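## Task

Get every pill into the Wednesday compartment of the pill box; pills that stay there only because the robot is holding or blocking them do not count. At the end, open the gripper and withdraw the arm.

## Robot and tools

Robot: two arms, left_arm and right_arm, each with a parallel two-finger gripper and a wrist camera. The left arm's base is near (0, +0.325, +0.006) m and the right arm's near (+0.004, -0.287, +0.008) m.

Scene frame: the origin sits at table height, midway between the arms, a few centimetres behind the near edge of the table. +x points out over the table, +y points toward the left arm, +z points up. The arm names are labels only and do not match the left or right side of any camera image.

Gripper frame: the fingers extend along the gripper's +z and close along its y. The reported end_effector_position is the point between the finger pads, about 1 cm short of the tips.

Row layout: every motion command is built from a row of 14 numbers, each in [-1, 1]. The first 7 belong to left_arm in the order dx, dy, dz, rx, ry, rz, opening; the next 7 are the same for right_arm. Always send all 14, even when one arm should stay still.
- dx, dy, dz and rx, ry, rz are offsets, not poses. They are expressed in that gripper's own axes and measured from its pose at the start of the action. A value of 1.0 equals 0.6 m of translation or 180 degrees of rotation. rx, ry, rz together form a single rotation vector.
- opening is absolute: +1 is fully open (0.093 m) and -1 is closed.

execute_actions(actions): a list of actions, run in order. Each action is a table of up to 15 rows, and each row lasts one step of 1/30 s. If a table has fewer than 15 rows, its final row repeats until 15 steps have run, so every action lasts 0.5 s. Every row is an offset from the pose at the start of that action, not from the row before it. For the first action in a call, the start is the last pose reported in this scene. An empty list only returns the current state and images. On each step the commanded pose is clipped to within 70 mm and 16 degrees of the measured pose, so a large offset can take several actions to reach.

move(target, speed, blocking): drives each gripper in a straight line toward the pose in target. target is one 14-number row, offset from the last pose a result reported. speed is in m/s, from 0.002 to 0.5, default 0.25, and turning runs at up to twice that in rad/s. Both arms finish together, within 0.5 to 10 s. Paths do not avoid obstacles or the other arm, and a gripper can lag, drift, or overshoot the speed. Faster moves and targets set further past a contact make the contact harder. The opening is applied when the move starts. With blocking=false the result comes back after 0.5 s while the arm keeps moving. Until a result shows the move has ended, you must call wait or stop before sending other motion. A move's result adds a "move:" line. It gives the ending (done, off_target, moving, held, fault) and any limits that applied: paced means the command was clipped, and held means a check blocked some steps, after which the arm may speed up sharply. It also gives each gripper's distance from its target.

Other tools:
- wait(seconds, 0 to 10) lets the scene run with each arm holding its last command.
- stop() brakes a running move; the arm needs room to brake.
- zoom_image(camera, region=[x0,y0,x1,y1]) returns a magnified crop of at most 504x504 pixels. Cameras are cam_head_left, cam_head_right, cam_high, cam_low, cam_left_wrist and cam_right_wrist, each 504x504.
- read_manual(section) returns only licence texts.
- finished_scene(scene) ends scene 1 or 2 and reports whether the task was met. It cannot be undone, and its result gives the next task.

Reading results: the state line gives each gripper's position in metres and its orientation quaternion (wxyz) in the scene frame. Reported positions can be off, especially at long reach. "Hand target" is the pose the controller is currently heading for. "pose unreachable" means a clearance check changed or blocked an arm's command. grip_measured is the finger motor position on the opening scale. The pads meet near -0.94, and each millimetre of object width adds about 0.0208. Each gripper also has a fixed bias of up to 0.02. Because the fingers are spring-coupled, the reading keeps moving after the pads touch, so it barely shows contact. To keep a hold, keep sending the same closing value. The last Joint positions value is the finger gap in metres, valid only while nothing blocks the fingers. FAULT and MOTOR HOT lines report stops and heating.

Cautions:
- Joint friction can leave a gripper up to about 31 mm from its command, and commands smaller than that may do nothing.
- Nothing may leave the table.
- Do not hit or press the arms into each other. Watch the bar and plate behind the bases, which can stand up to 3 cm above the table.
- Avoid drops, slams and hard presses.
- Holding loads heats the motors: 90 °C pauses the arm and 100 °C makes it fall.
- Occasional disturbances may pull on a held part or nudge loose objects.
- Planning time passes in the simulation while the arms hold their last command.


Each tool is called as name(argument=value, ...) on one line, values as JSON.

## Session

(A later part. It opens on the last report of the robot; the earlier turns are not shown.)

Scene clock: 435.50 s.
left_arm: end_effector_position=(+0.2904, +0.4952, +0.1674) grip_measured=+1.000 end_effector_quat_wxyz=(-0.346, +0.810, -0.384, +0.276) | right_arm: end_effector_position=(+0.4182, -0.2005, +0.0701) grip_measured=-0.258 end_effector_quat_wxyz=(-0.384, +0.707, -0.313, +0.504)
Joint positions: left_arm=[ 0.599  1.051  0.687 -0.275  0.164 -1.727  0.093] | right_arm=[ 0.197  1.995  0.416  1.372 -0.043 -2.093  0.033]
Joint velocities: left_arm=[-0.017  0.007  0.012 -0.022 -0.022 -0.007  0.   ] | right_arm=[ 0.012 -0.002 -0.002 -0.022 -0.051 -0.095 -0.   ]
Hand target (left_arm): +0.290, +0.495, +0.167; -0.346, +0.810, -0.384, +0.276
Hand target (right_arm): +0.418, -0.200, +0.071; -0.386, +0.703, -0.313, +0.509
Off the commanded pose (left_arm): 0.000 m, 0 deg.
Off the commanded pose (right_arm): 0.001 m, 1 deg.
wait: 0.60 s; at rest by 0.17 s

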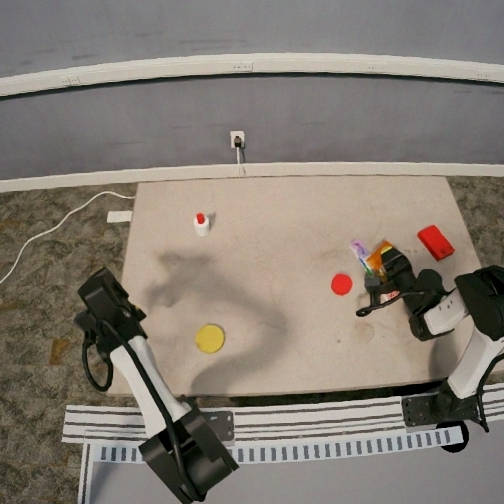

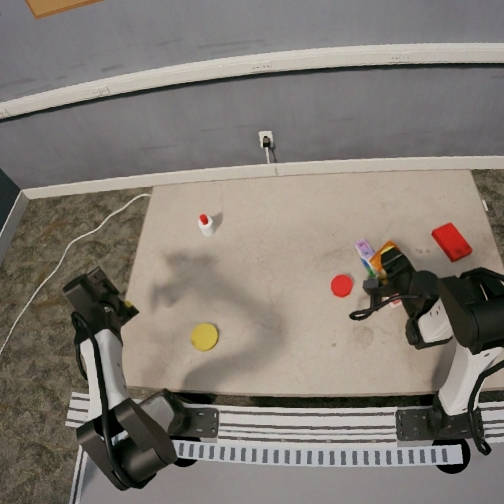

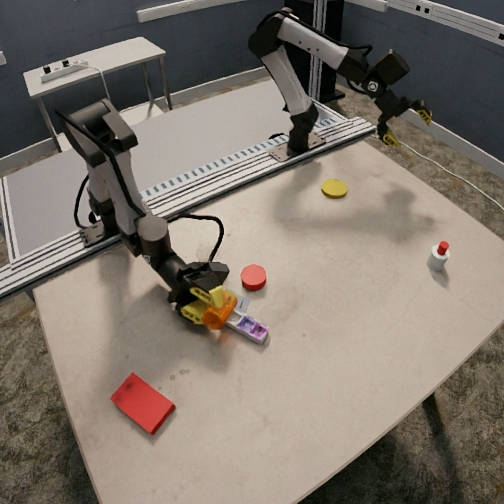

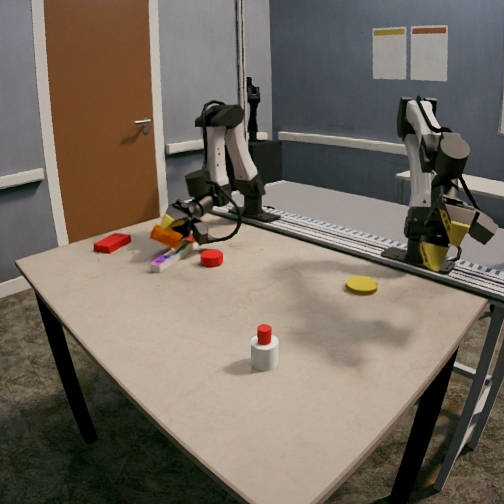

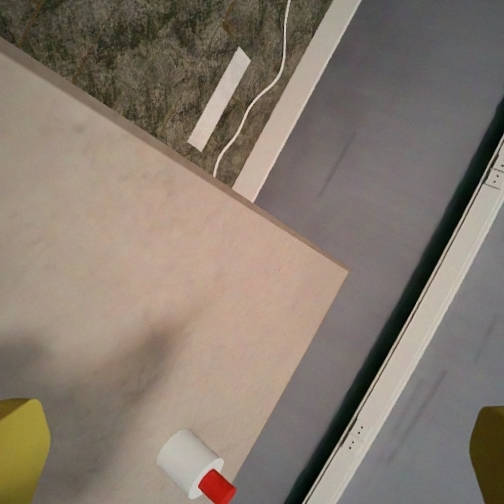

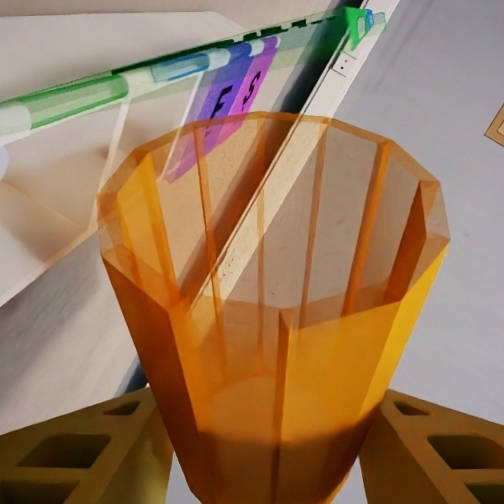

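move(target=[0,0,0,0,0,0,1,0.04,-0.075,-0.015,0,0,0,-0.3], speed=0.08)

move(target=[0,0,0,0,0,0,1,0.10,0.058,0,0,0,0.66,-0.3], speed=0.35)

zoom_image(camera="cam_high", region=[170,260,290,360])

Scene clock: 456.23 s.
left_arm: end_effector_position=(+0.2904, +0.4952, +0.1674) grip_measured=+1.000 end_effector_quat_wxyz=(-0.346, +0.810, -0.384, +0.276) | right_arm: end_effector_position=(+0.4111, -0.2023, +0.1059) grip_measured=-0.258 end_effector_quat_wxyz=(-0.376, +0.719, -0.318, +0.491)
Joint positions: left_arm=[ 0.599  1.051  0.687 -0.275  0.164 -1.727  0.093] | right_arm=[ 0.197  1.721  0.416  1.059 -0.043 -2.093  0.033]
Joint velocities: left_arm=[-0.012  0.002 -0.012  0.007 -0.051 -0.051  0.   ] | right_arm=[-0.012 -0.002 -0.002 -0.007 -0.007  0.022  0.   ]
Hand target (left_arm): +0.290, +0.495, +0.167; -0.346, +0.810, -0.384, +0.276
Hand target (right_arm): +0.419, -0.200, +0.122; -0.385, +0.707, -0.313, +0.504
Off the commanded pose (left_arm): 0.000 m, 0 deg.
Off the commanded pose (right_arm): 0.018 m, 2 deg.
move: off_target (right_arm)

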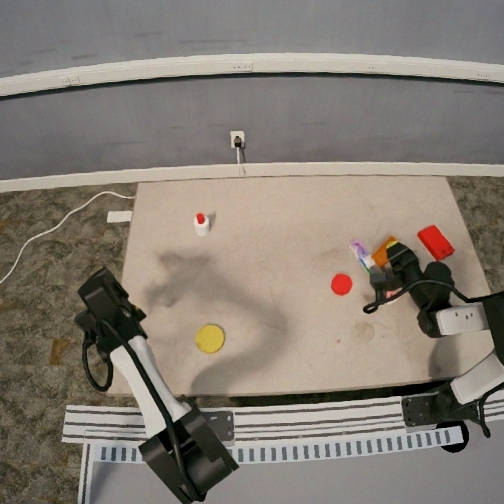

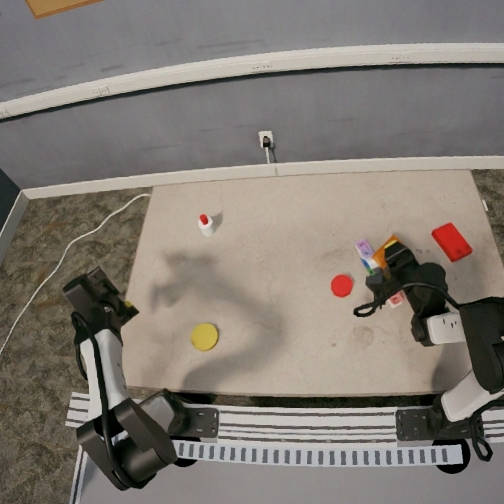

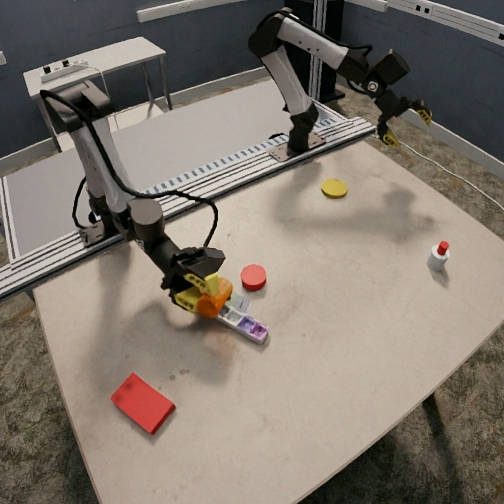

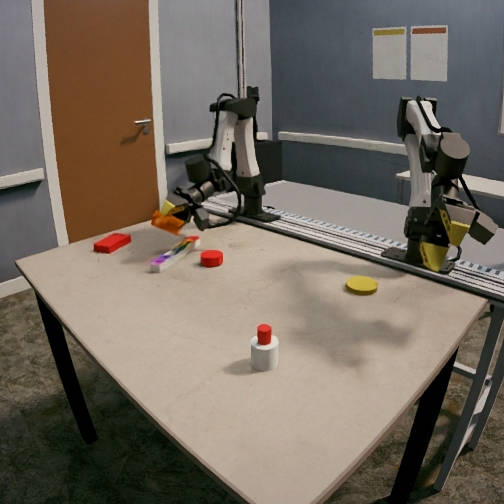

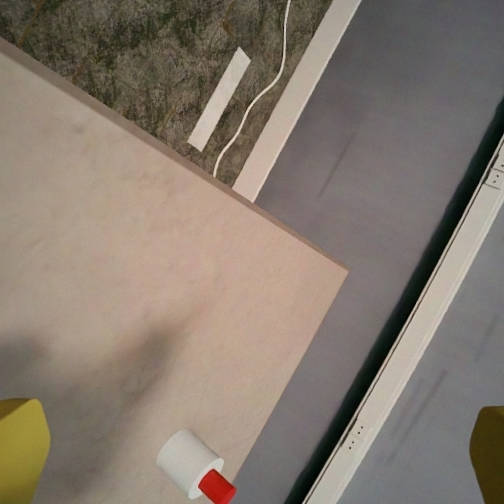

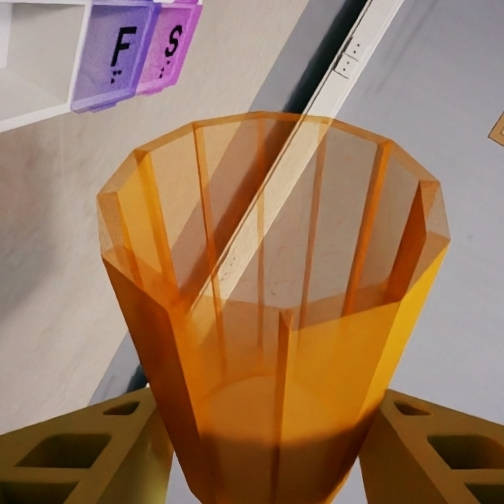

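Scene clock: 459.87 s.
left_arm: end_effector_position=(+0.2904, +0.4952, +0.1674) grip_measured=+1.000 end_effector_quat_wxyz=(-0.346, +0.810, -0.384, +0.276) | right_arm: end_effector_position=(+0.4205, -0.2690, +0.1001) grip_measured=-0.258 end_effector_quat_wxyz=(+0.611, -0.093, +0.783, +0.068)
Joint positions: left_arm=[ 0.599  1.051  0.687 -0.275  0.164 -1.727  0.093] | right_arm=[-0.061  1.75   0.438  1.046 -0.286 -0.095  0.033]
Joint velocities: left_arm=[-0.022  0.002 -0.007  0.022  0.007  0.037  0.   ] | right_arm=[-0.002 -0.022 -0.007  0.051  0.007 -0.095 -0.001]
Hand target (left_arm): +0.290, +0.495, +0.167; -0.346, +0.810, -0.384, +0.276
Hand target (right_arm): +0.426, -0.270, +0.104; +0.614, -0.091, +0.780, +0.075
Off the commanded pose (left_arm): 0.000 m, 0 deg.
Off the commanded pose (right_arm): 0.008 m, 1 deg.
move: done

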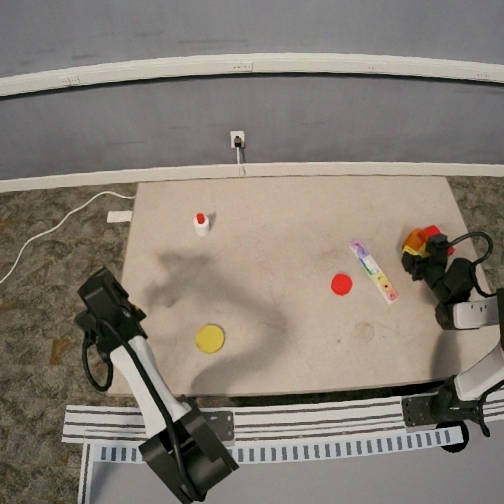

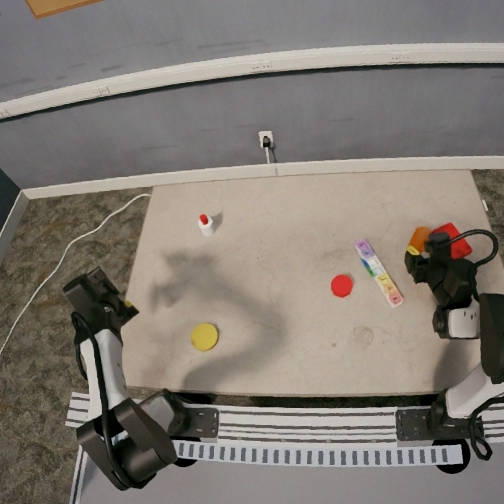

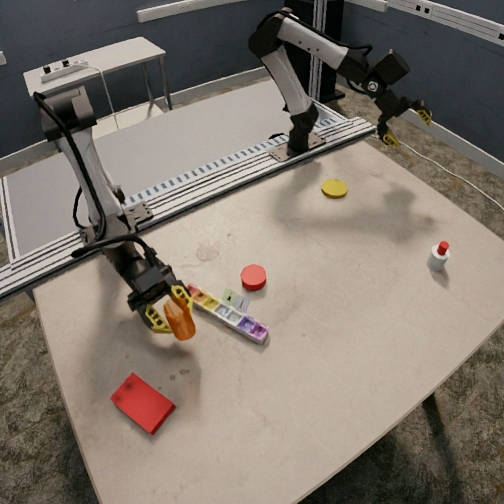

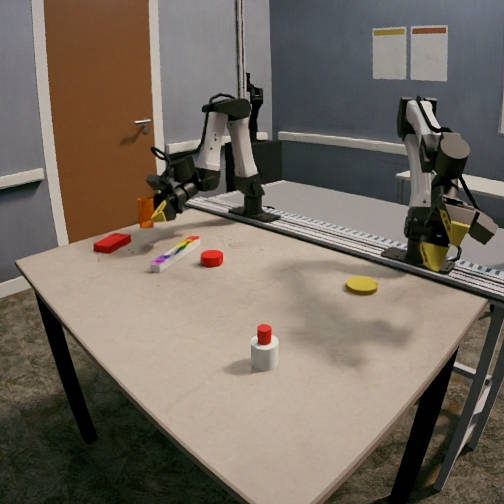

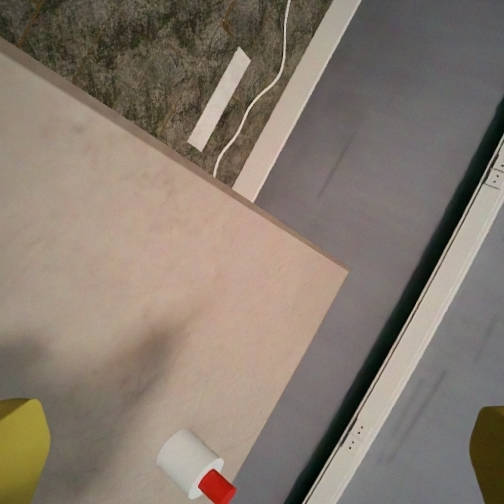

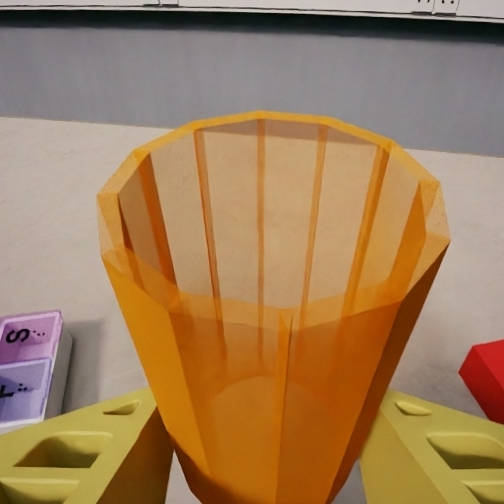

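Region (170, 260, 290, 360) of cam_high's 504x504 image, scaled by 4.200, with more detail than that image has.

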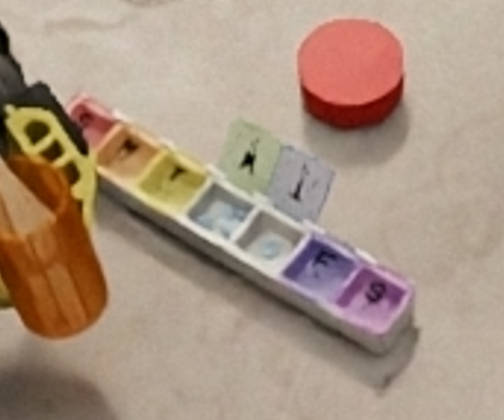

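move(target=[0,0,0,0,0,0,1,0.116,-0.03,0.029,0,0.012,0,-0.3], speed=0.1)

Scene clock: 466.73 s.
left_arm: end_effector_position=(+0.2904, +0.4952, +0.1674) grip_measured=+1.000 end_effector_quat_wxyz=(-0.346, +0.810, -0.384, +0.276) | right_arm: end_effector_position=(+0.4186, -0.2849, +0.0248) grip_measured=-0.258 end_effector_quat_wxyz=(+0.587, -0.088, +0.802, +0.068)
Joint positions: left_arm=[ 0.599  1.051  0.687 -0.275  0.164 -1.727  0.093] | right_arm=[-0.12   2.104  0.44   1.33  -0.33  -0.118  0.033]
Joint velocities: left_arm=[ 0.007 -0.012 -0.037 -0.066  0.007 -0.037  0.   ] | right_arm=[-0.017  0.007  0.007  0.007 -0.066 -0.051 -0.   ]
Hand target (left_arm): +0.290, +0.495, +0.167; -0.346, +0.810, -0.384, +0.276
Hand target (right_arm): +0.424, -0.286, +0.028; +0.596, -0.094, +0.795, +0.067
Off the commanded pose (left_arm): 0.000 m, 0 deg.
Off the commanded pose (right_arm): 0.007 m, 2 deg.
move: done

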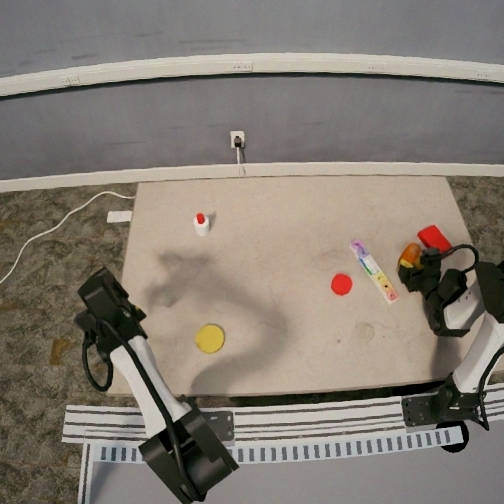

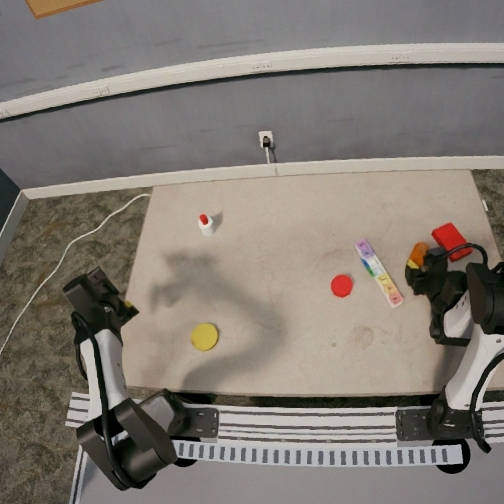

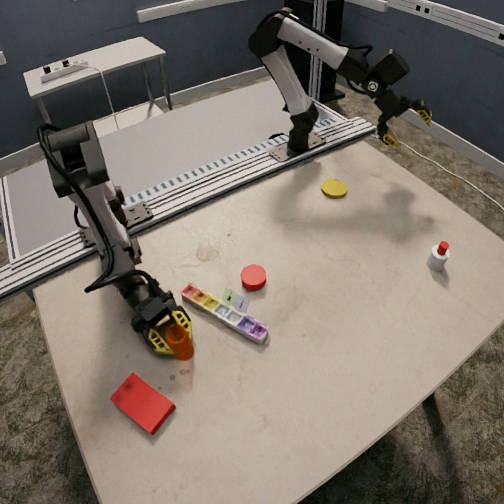

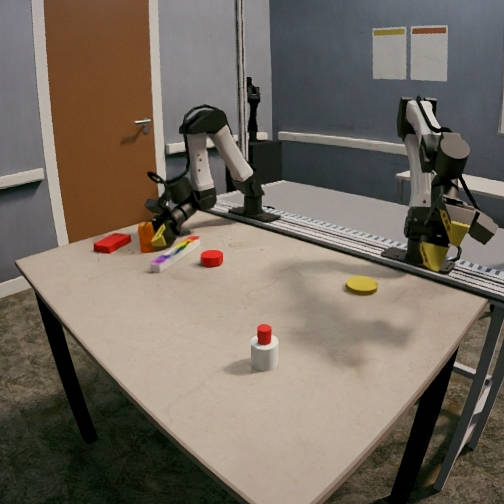

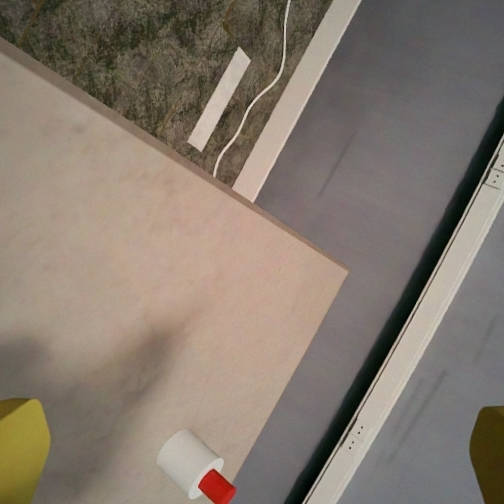

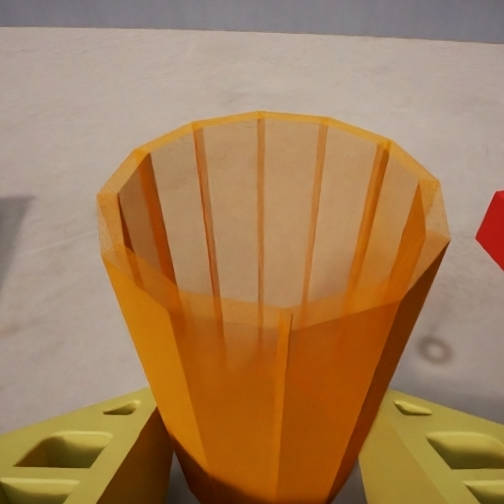

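execute_actions(actions=[[[0,0,0,0,0,0,1,0,0,0,0,0,0,0.5]]])

move(target=[0,0,0,0,0,0,1,-0.155,0,-0.06,0,0,0,0.5], speed=0.2)

move(target=[0,0,0,0,0,0,1,0.011,0.187,-0.02,-0.03,0.31,-0.03,-0.3], speed=0.25)

Scene clock: 479.47 s.
left_arm: end_effector_position=(+0.2904, +0.4952, +0.1674) grip_measured=+1.000 end_effector_quat_wxyz=(-0.346, +0.810, -0.384, +0.276) | right_arm: end_effector_position=(+0.4187, -0.2849, +0.0248) grip_measured=+0.498 end_effector_quat_wxyz=(+0.587, -0.088, +0.802, +0.068)
Joint positions: left_arm=[ 0.599  1.051  0.687 -0.275  0.164 -1.727  0.093] | right_arm=[-0.12   2.105  0.44   1.332 -0.331 -0.118  0.069]
Joint velocities: left_arm=[-0.017  0.002  0.007 -0.007 -0.051 -0.051  0.   ] | right_arm=[ 0.002 -0.007 -0.002 -0.007  0.007  0.081 -0.   ]
Hand target (left_arm): +0.290, +0.495, +0.167; -0.346, +0.810, -0.384, +0.276
Hand target (right_arm): +0.419, -0.285, +0.025; +0.587, -0.088, +0.802, +0.068
Off the commanded pose (left_arm): 0.000 m, 0 deg.
Off the commanded pose (right_arm): 0.000 m, 0 deg.

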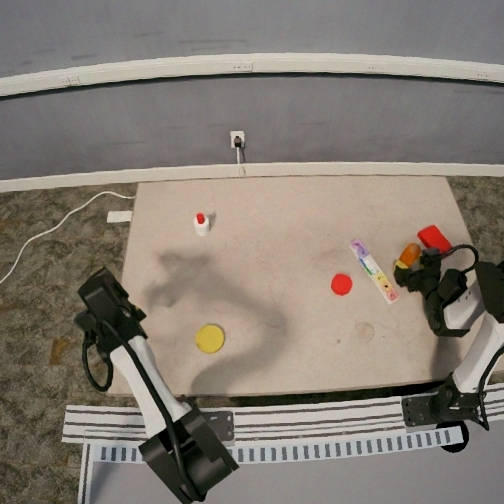

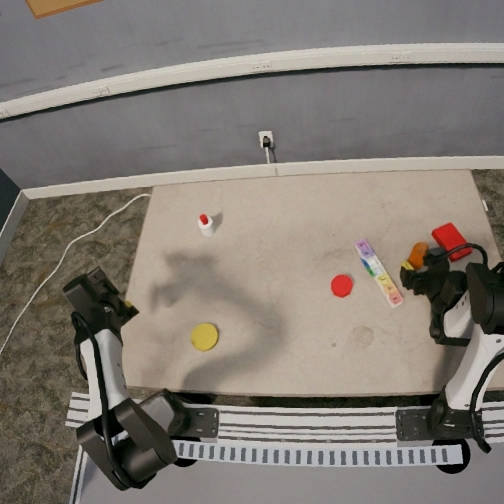

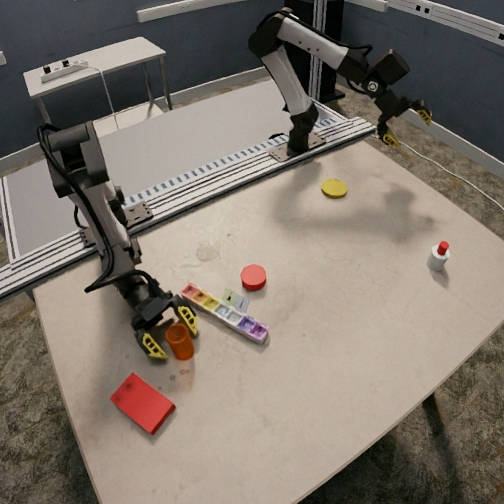

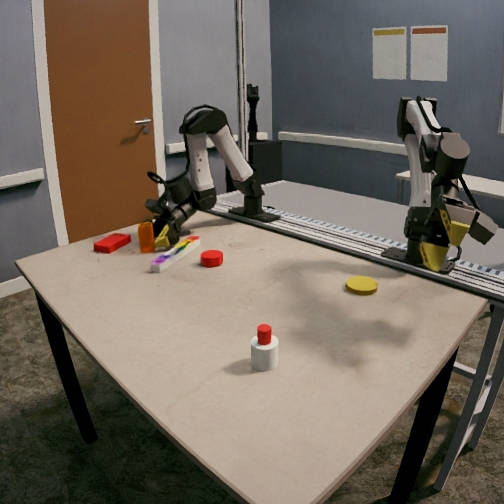

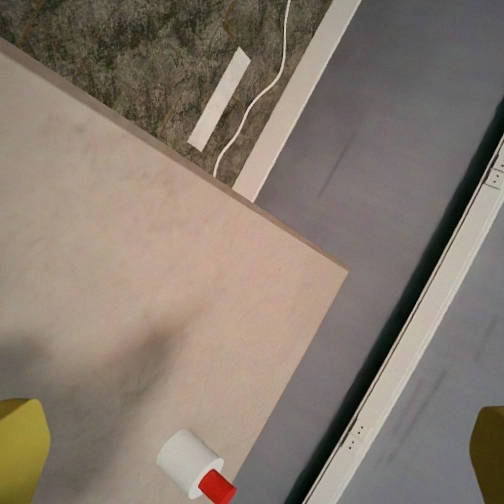

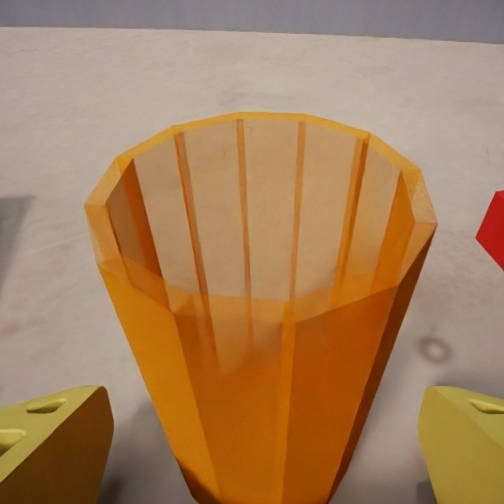

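Scene clock: 480.77 s.
left_arm: end_effector_position=(+0.2904, +0.4952, +0.1674) grip_measured=+1.000 end_effector_quat_wxyz=(-0.346, +0.810, -0.384, +0.276) | right_arm: end_effector_position=(+0.4071, -0.2846, +0.1122) grip_measured=+0.498 end_effector_quat_wxyz=(+0.576, -0.086, +0.810, +0.070)
Joint positions: left_arm=[ 0.599  1.051  0.687 -0.275  0.164 -1.727  0.093] | right_arm=[-0.12   1.569  0.458  0.75  -0.331 -0.118  0.069]
Joint velocities: left_arm=[ 0.007  0.007 -0.002  0.022 -0.022 -0.022  0.   ] | right_arm=[-0.007 -0.007 -0.012 -0.022  0.037 -0.066  0.001]
Hand target (left_arm): +0.290, +0.495, +0.167; -0.346, +0.810, -0.384, +0.276
Hand target (right_arm): +0.413, -0.288, +0.124; +0.587, -0.088, +0.802, +0.068
Off the commanded pose (left_arm): 0.000 m, 0 deg.
Off the commanded pose (right_arm): 0.014 m, 2 deg.
move: off_target (right_arm)

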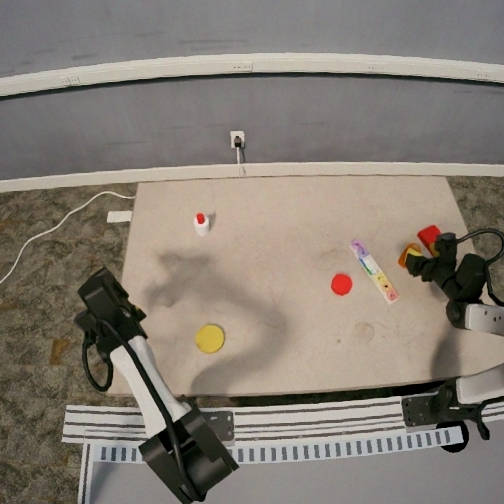

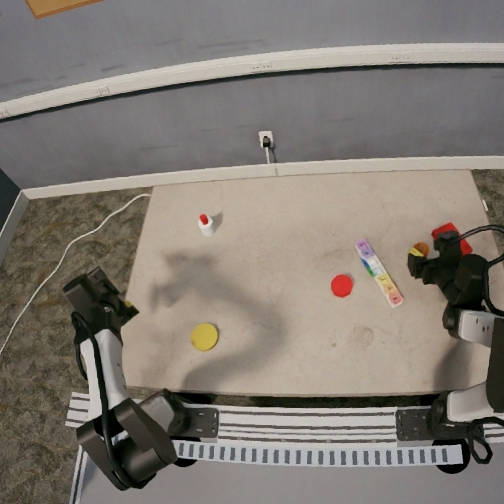

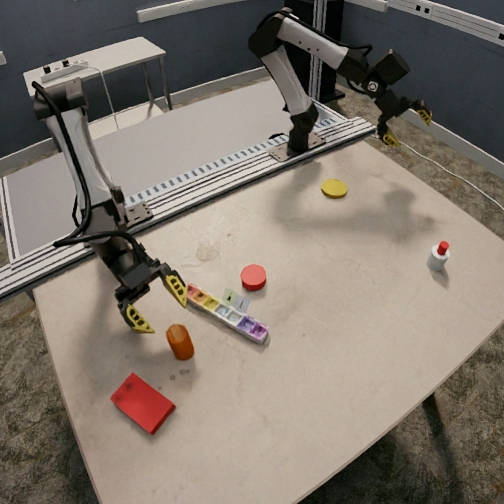

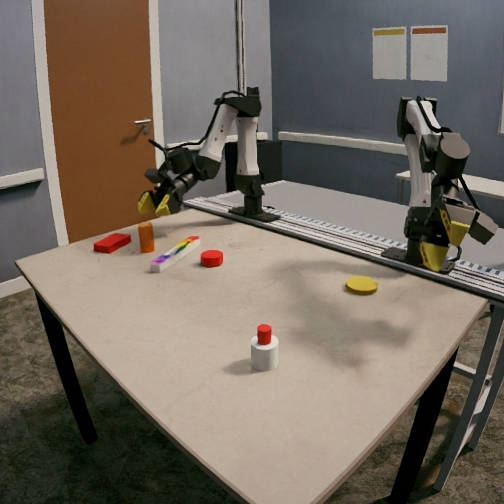

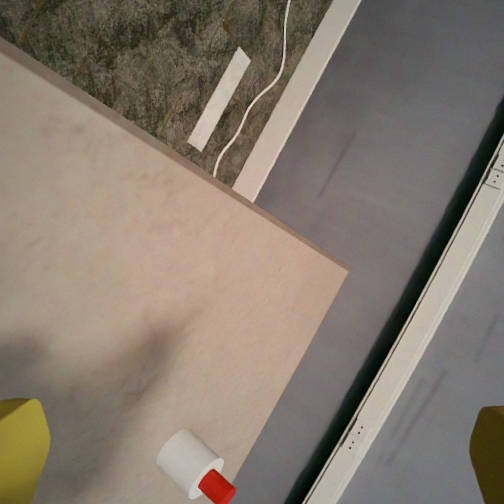

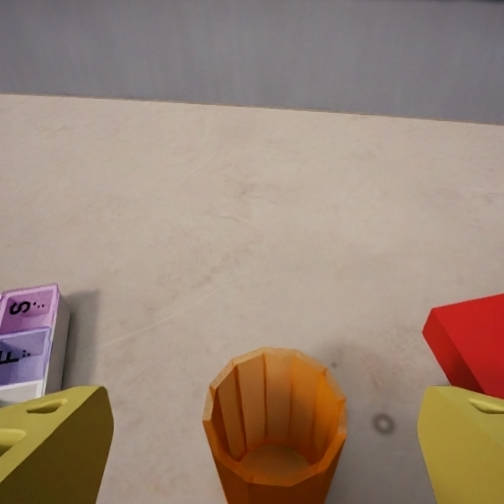

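Scene clock: 483.37 s.
left_arm: end_effector_position=(+0.2904, +0.4952, +0.1674) grip_measured=+1.000 end_effector_quat_wxyz=(-0.346, +0.810, -0.384, +0.276) | right_arm: end_effector_position=(+0.3662, -0.1793, +0.1096) grip_measured=-0.298 end_effector_quat_wxyz=(+0.128, -0.177, +0.975, +0.040)
Joint positions: left_arm=[ 0.599  1.051  0.687 -0.275  0.164 -1.727  0.093] | right_arm=[ 0.278  1.757  1.358 -0.917 -0.046 -0.085  0.031]
Joint velocities: left_arm=[-0.002  0.012 -0.002 -0.037 -0.037 -0.022  0.   ] | right_arm=[-0.022 -0.012 -0.002  0.022 -0.007 -0.007 -0.   ]
Hand target (left_arm): +0.290, +0.495, +0.167; -0.346, +0.810, -0.384, +0.276
Hand target (right_arm): +0.369, -0.178, +0.112; +0.128, -0.175, +0.976, +0.035
Off the commanded pose (left_arm): 0.000 m, 0 deg.
Off the commanded pose (right_arm): 0.004 m, 1 deg.
move: done

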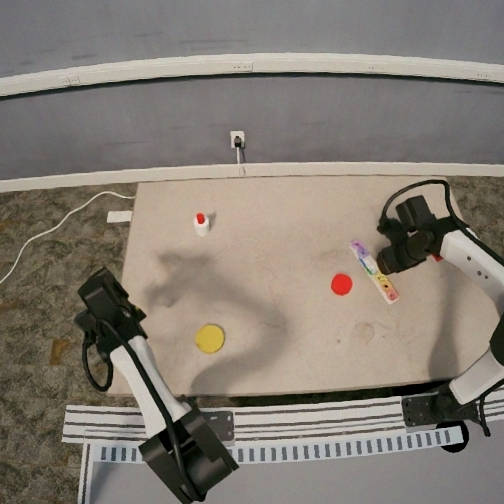

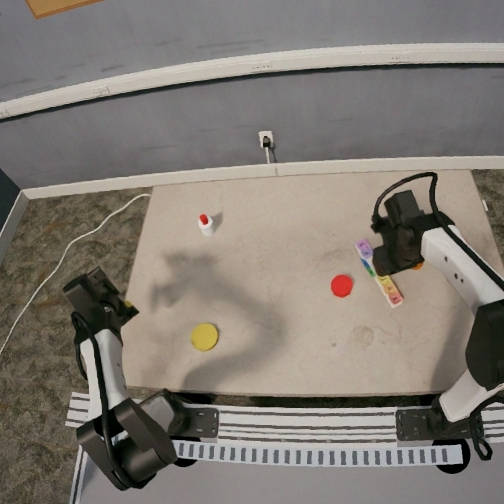

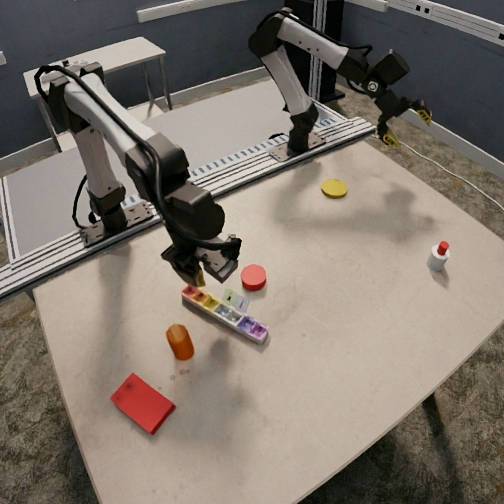

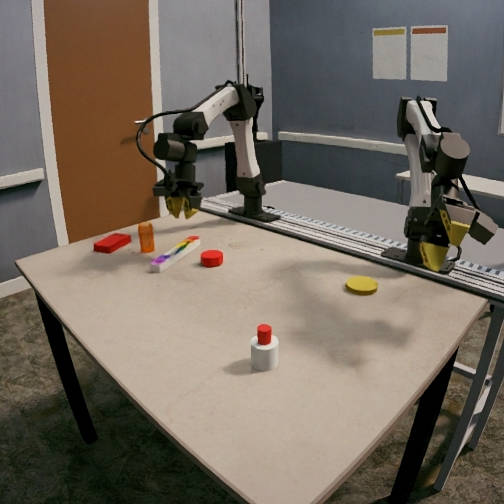

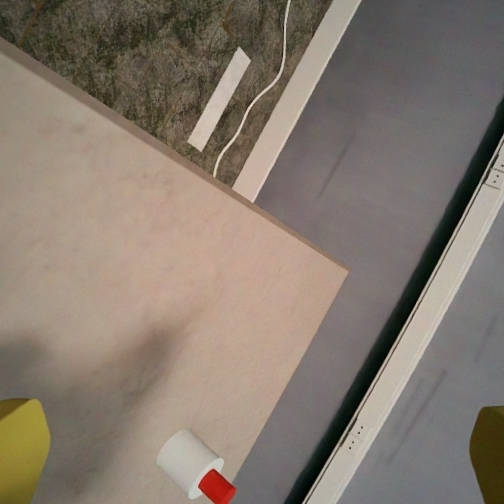

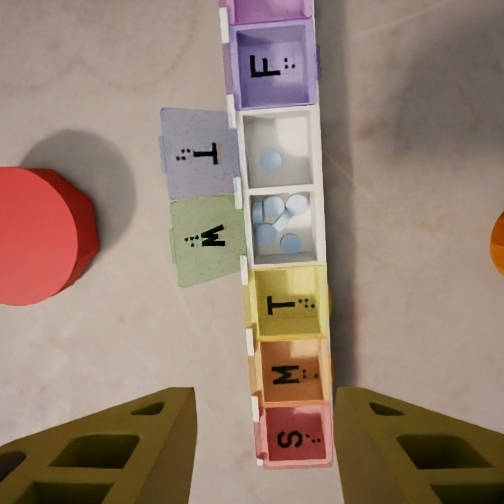

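zoom_image(camera="cam_low", region=[400,200,500,290])

zoom_image(camera="cam_right_wrist", region=[150,90,350,290])

zoom_image(camera="cam_high", region=[360,80,450,160])

Region (400, 200, 500, 290) of cam_low's 504x504 image, scaled by 5.040, with more detail than that image has; it fills the top 454 rows of this view, and the rest is white.

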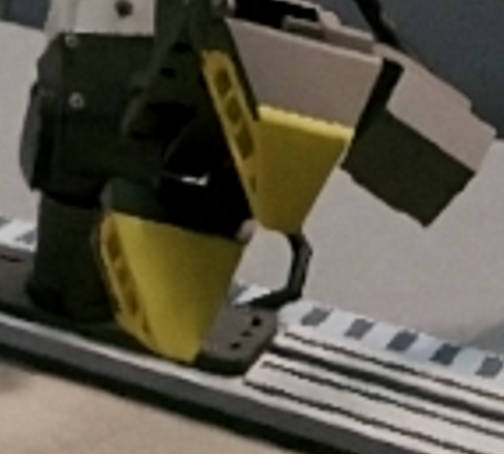

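Region (150, 90, 350, 290) of cam_right_wrist's 504x504 image, scaled by 2.520, with more detail than that image has.

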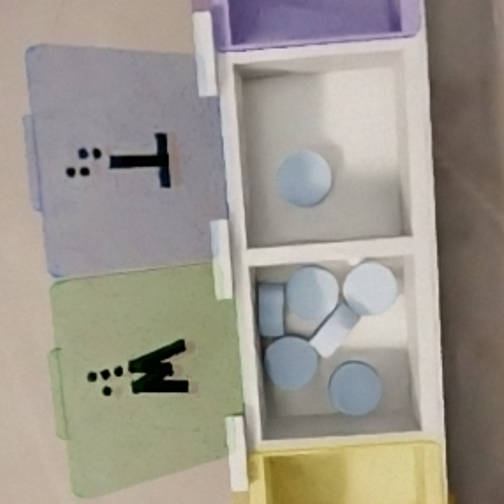

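Region (360, 80, 450, 160) of cam_high's 504x504 image, scaled by 5.600, with more detail than that image has.

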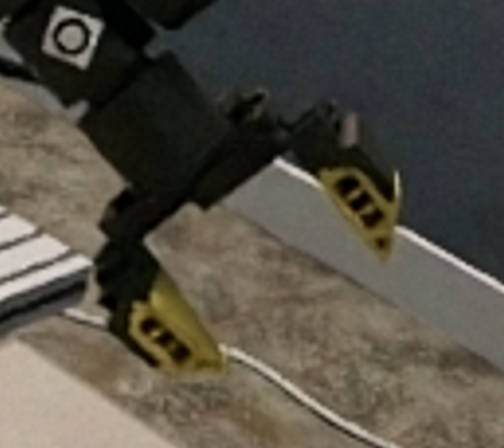

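move(target=[0,0,0,0,0,0,1,-0.030,-0.004,0.076,0,0.055,-0.025,0.65], speed=0.1)

Scene clock: 604.73 s.
left_arm: end_effector_position=(+0.2904, +0.4952, +0.1674) grip_measured=+1.000 end_effector_quat_wxyz=(-0.346, +0.810, -0.384, +0.276) | right_arm: end_effector_position=(+0.3918, -0.1732, +0.0666) grip_measured=+0.648 end_effector_quat_wxyz=(+0.043, -0.208, +0.977, +0.027)
Joint positions: left_arm=[ 0.599  1.051  0.687 -0.275  0.164 -1.727  0.093] | right_arm=[ 0.278  2.036  1.586 -1.04  -0.038 -0.149  0.076]
Joint velocities: left_arm=[-0.012  0.007 -0.022 -0.051 -0.022 -0.007  0.   ] | right_arm=[ 0.022  0.002  0.007 -0.022  0.022 -0.022  0.002]
Hand target (left_arm): +0.290, +0.495, +0.167; -0.346, +0.810, -0.384, +0.276
Hand target (right_arm): +0.394, -0.170, +0.070; +0.045, -0.218, +0.975, +0.021
Off the commanded pose (left_arm): 0.000 m, 0 deg.
Off the commanded pose (right_arm): 0.005 m, 1 deg.
move: done

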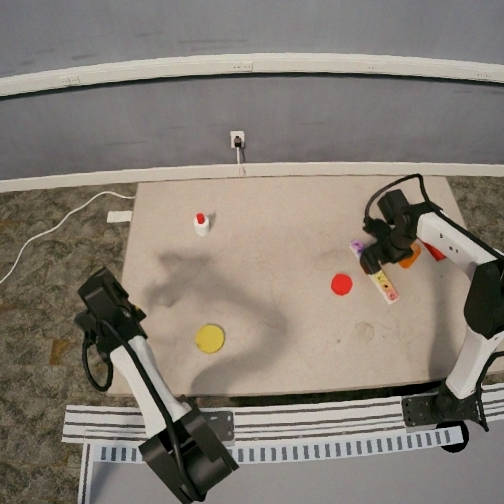

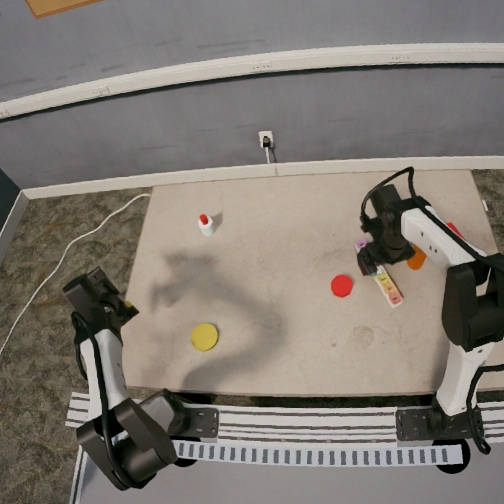

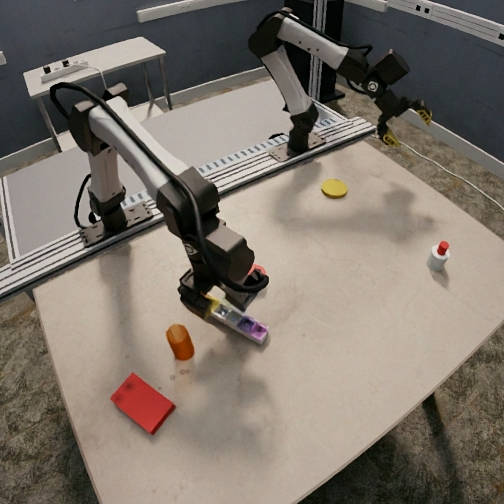

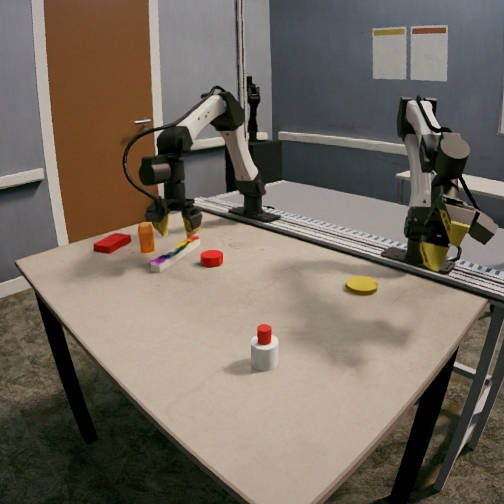

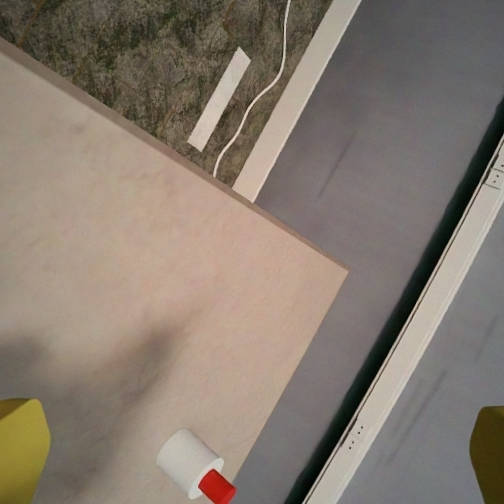

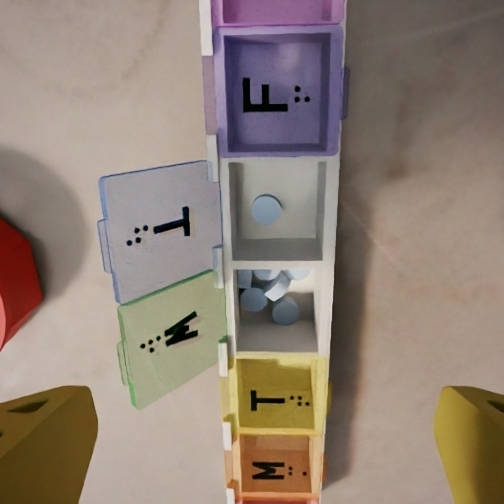

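execute_actions(actions=[])

Scene clock: 629.97 s.
left_arm: end_effector_position=(+0.2904, +0.4952, +0.1674) grip_measured=+1.000 end_effector_quat_wxyz=(-0.346, +0.810, -0.384, +0.276) | right_arm: end_effector_position=(+0.3911, -0.1735, +0.0665) grip_measured=+0.648 end_effector_quat_wxyz=(+0.042, -0.209, +0.977, +0.026)
Joint positions: left_arm=[ 0.599  1.051  0.687 -0.275  0.164 -1.727  0.093] | right_arm=[ 0.278  2.036  1.586 -1.043 -0.037 -0.15   0.076]
Joint velocities: left_arm=[-0.017  0.012  0.002 -0.051 -0.022 -0.051  0.   ] | right_arm=[ 0.002  0.002 -0.007 -0.022 -0.007  0.022 -0.   ]
Hand target (left_arm): +0.290, +0.495, +0.167; -0.346, +0.810, -0.384, +0.276
Hand target (right_arm): +0.394, -0.170, +0.070; +0.045, -0.218, +0.975, +0.021
Off the commanded pose (left_arm): 0.000 m, 0 deg.
Off the commanded pose (right_arm): 0.006 m, 1 deg.

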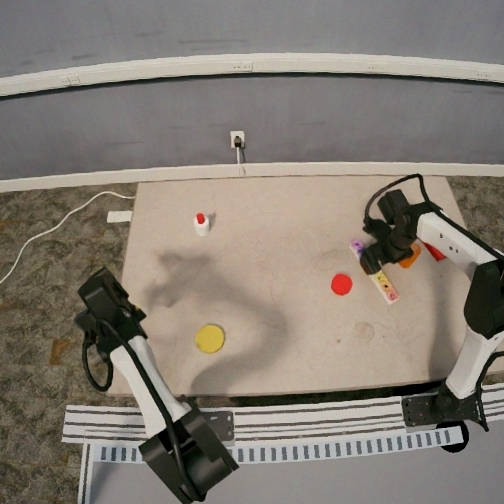

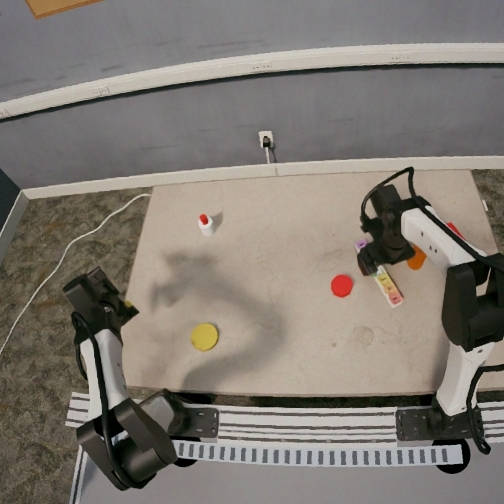

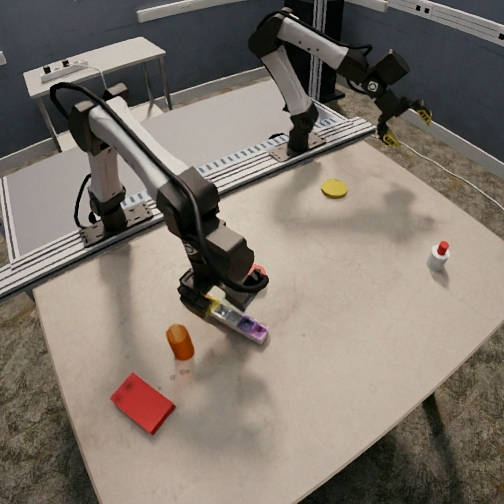

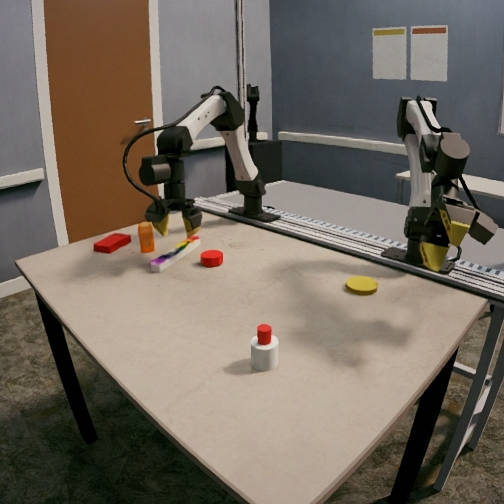

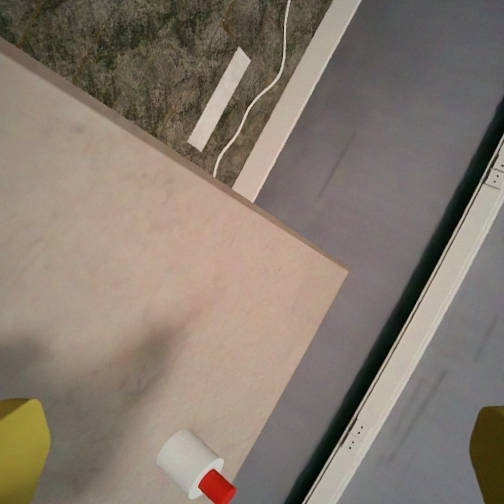

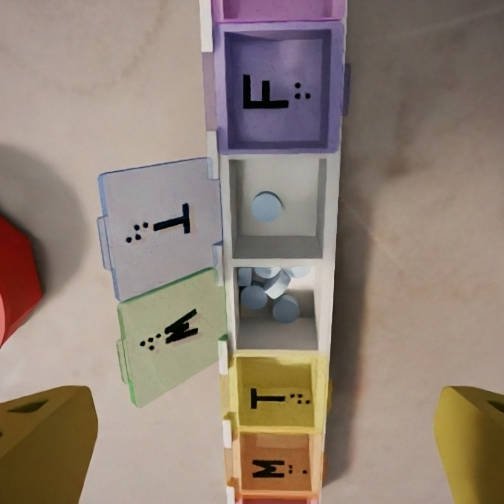

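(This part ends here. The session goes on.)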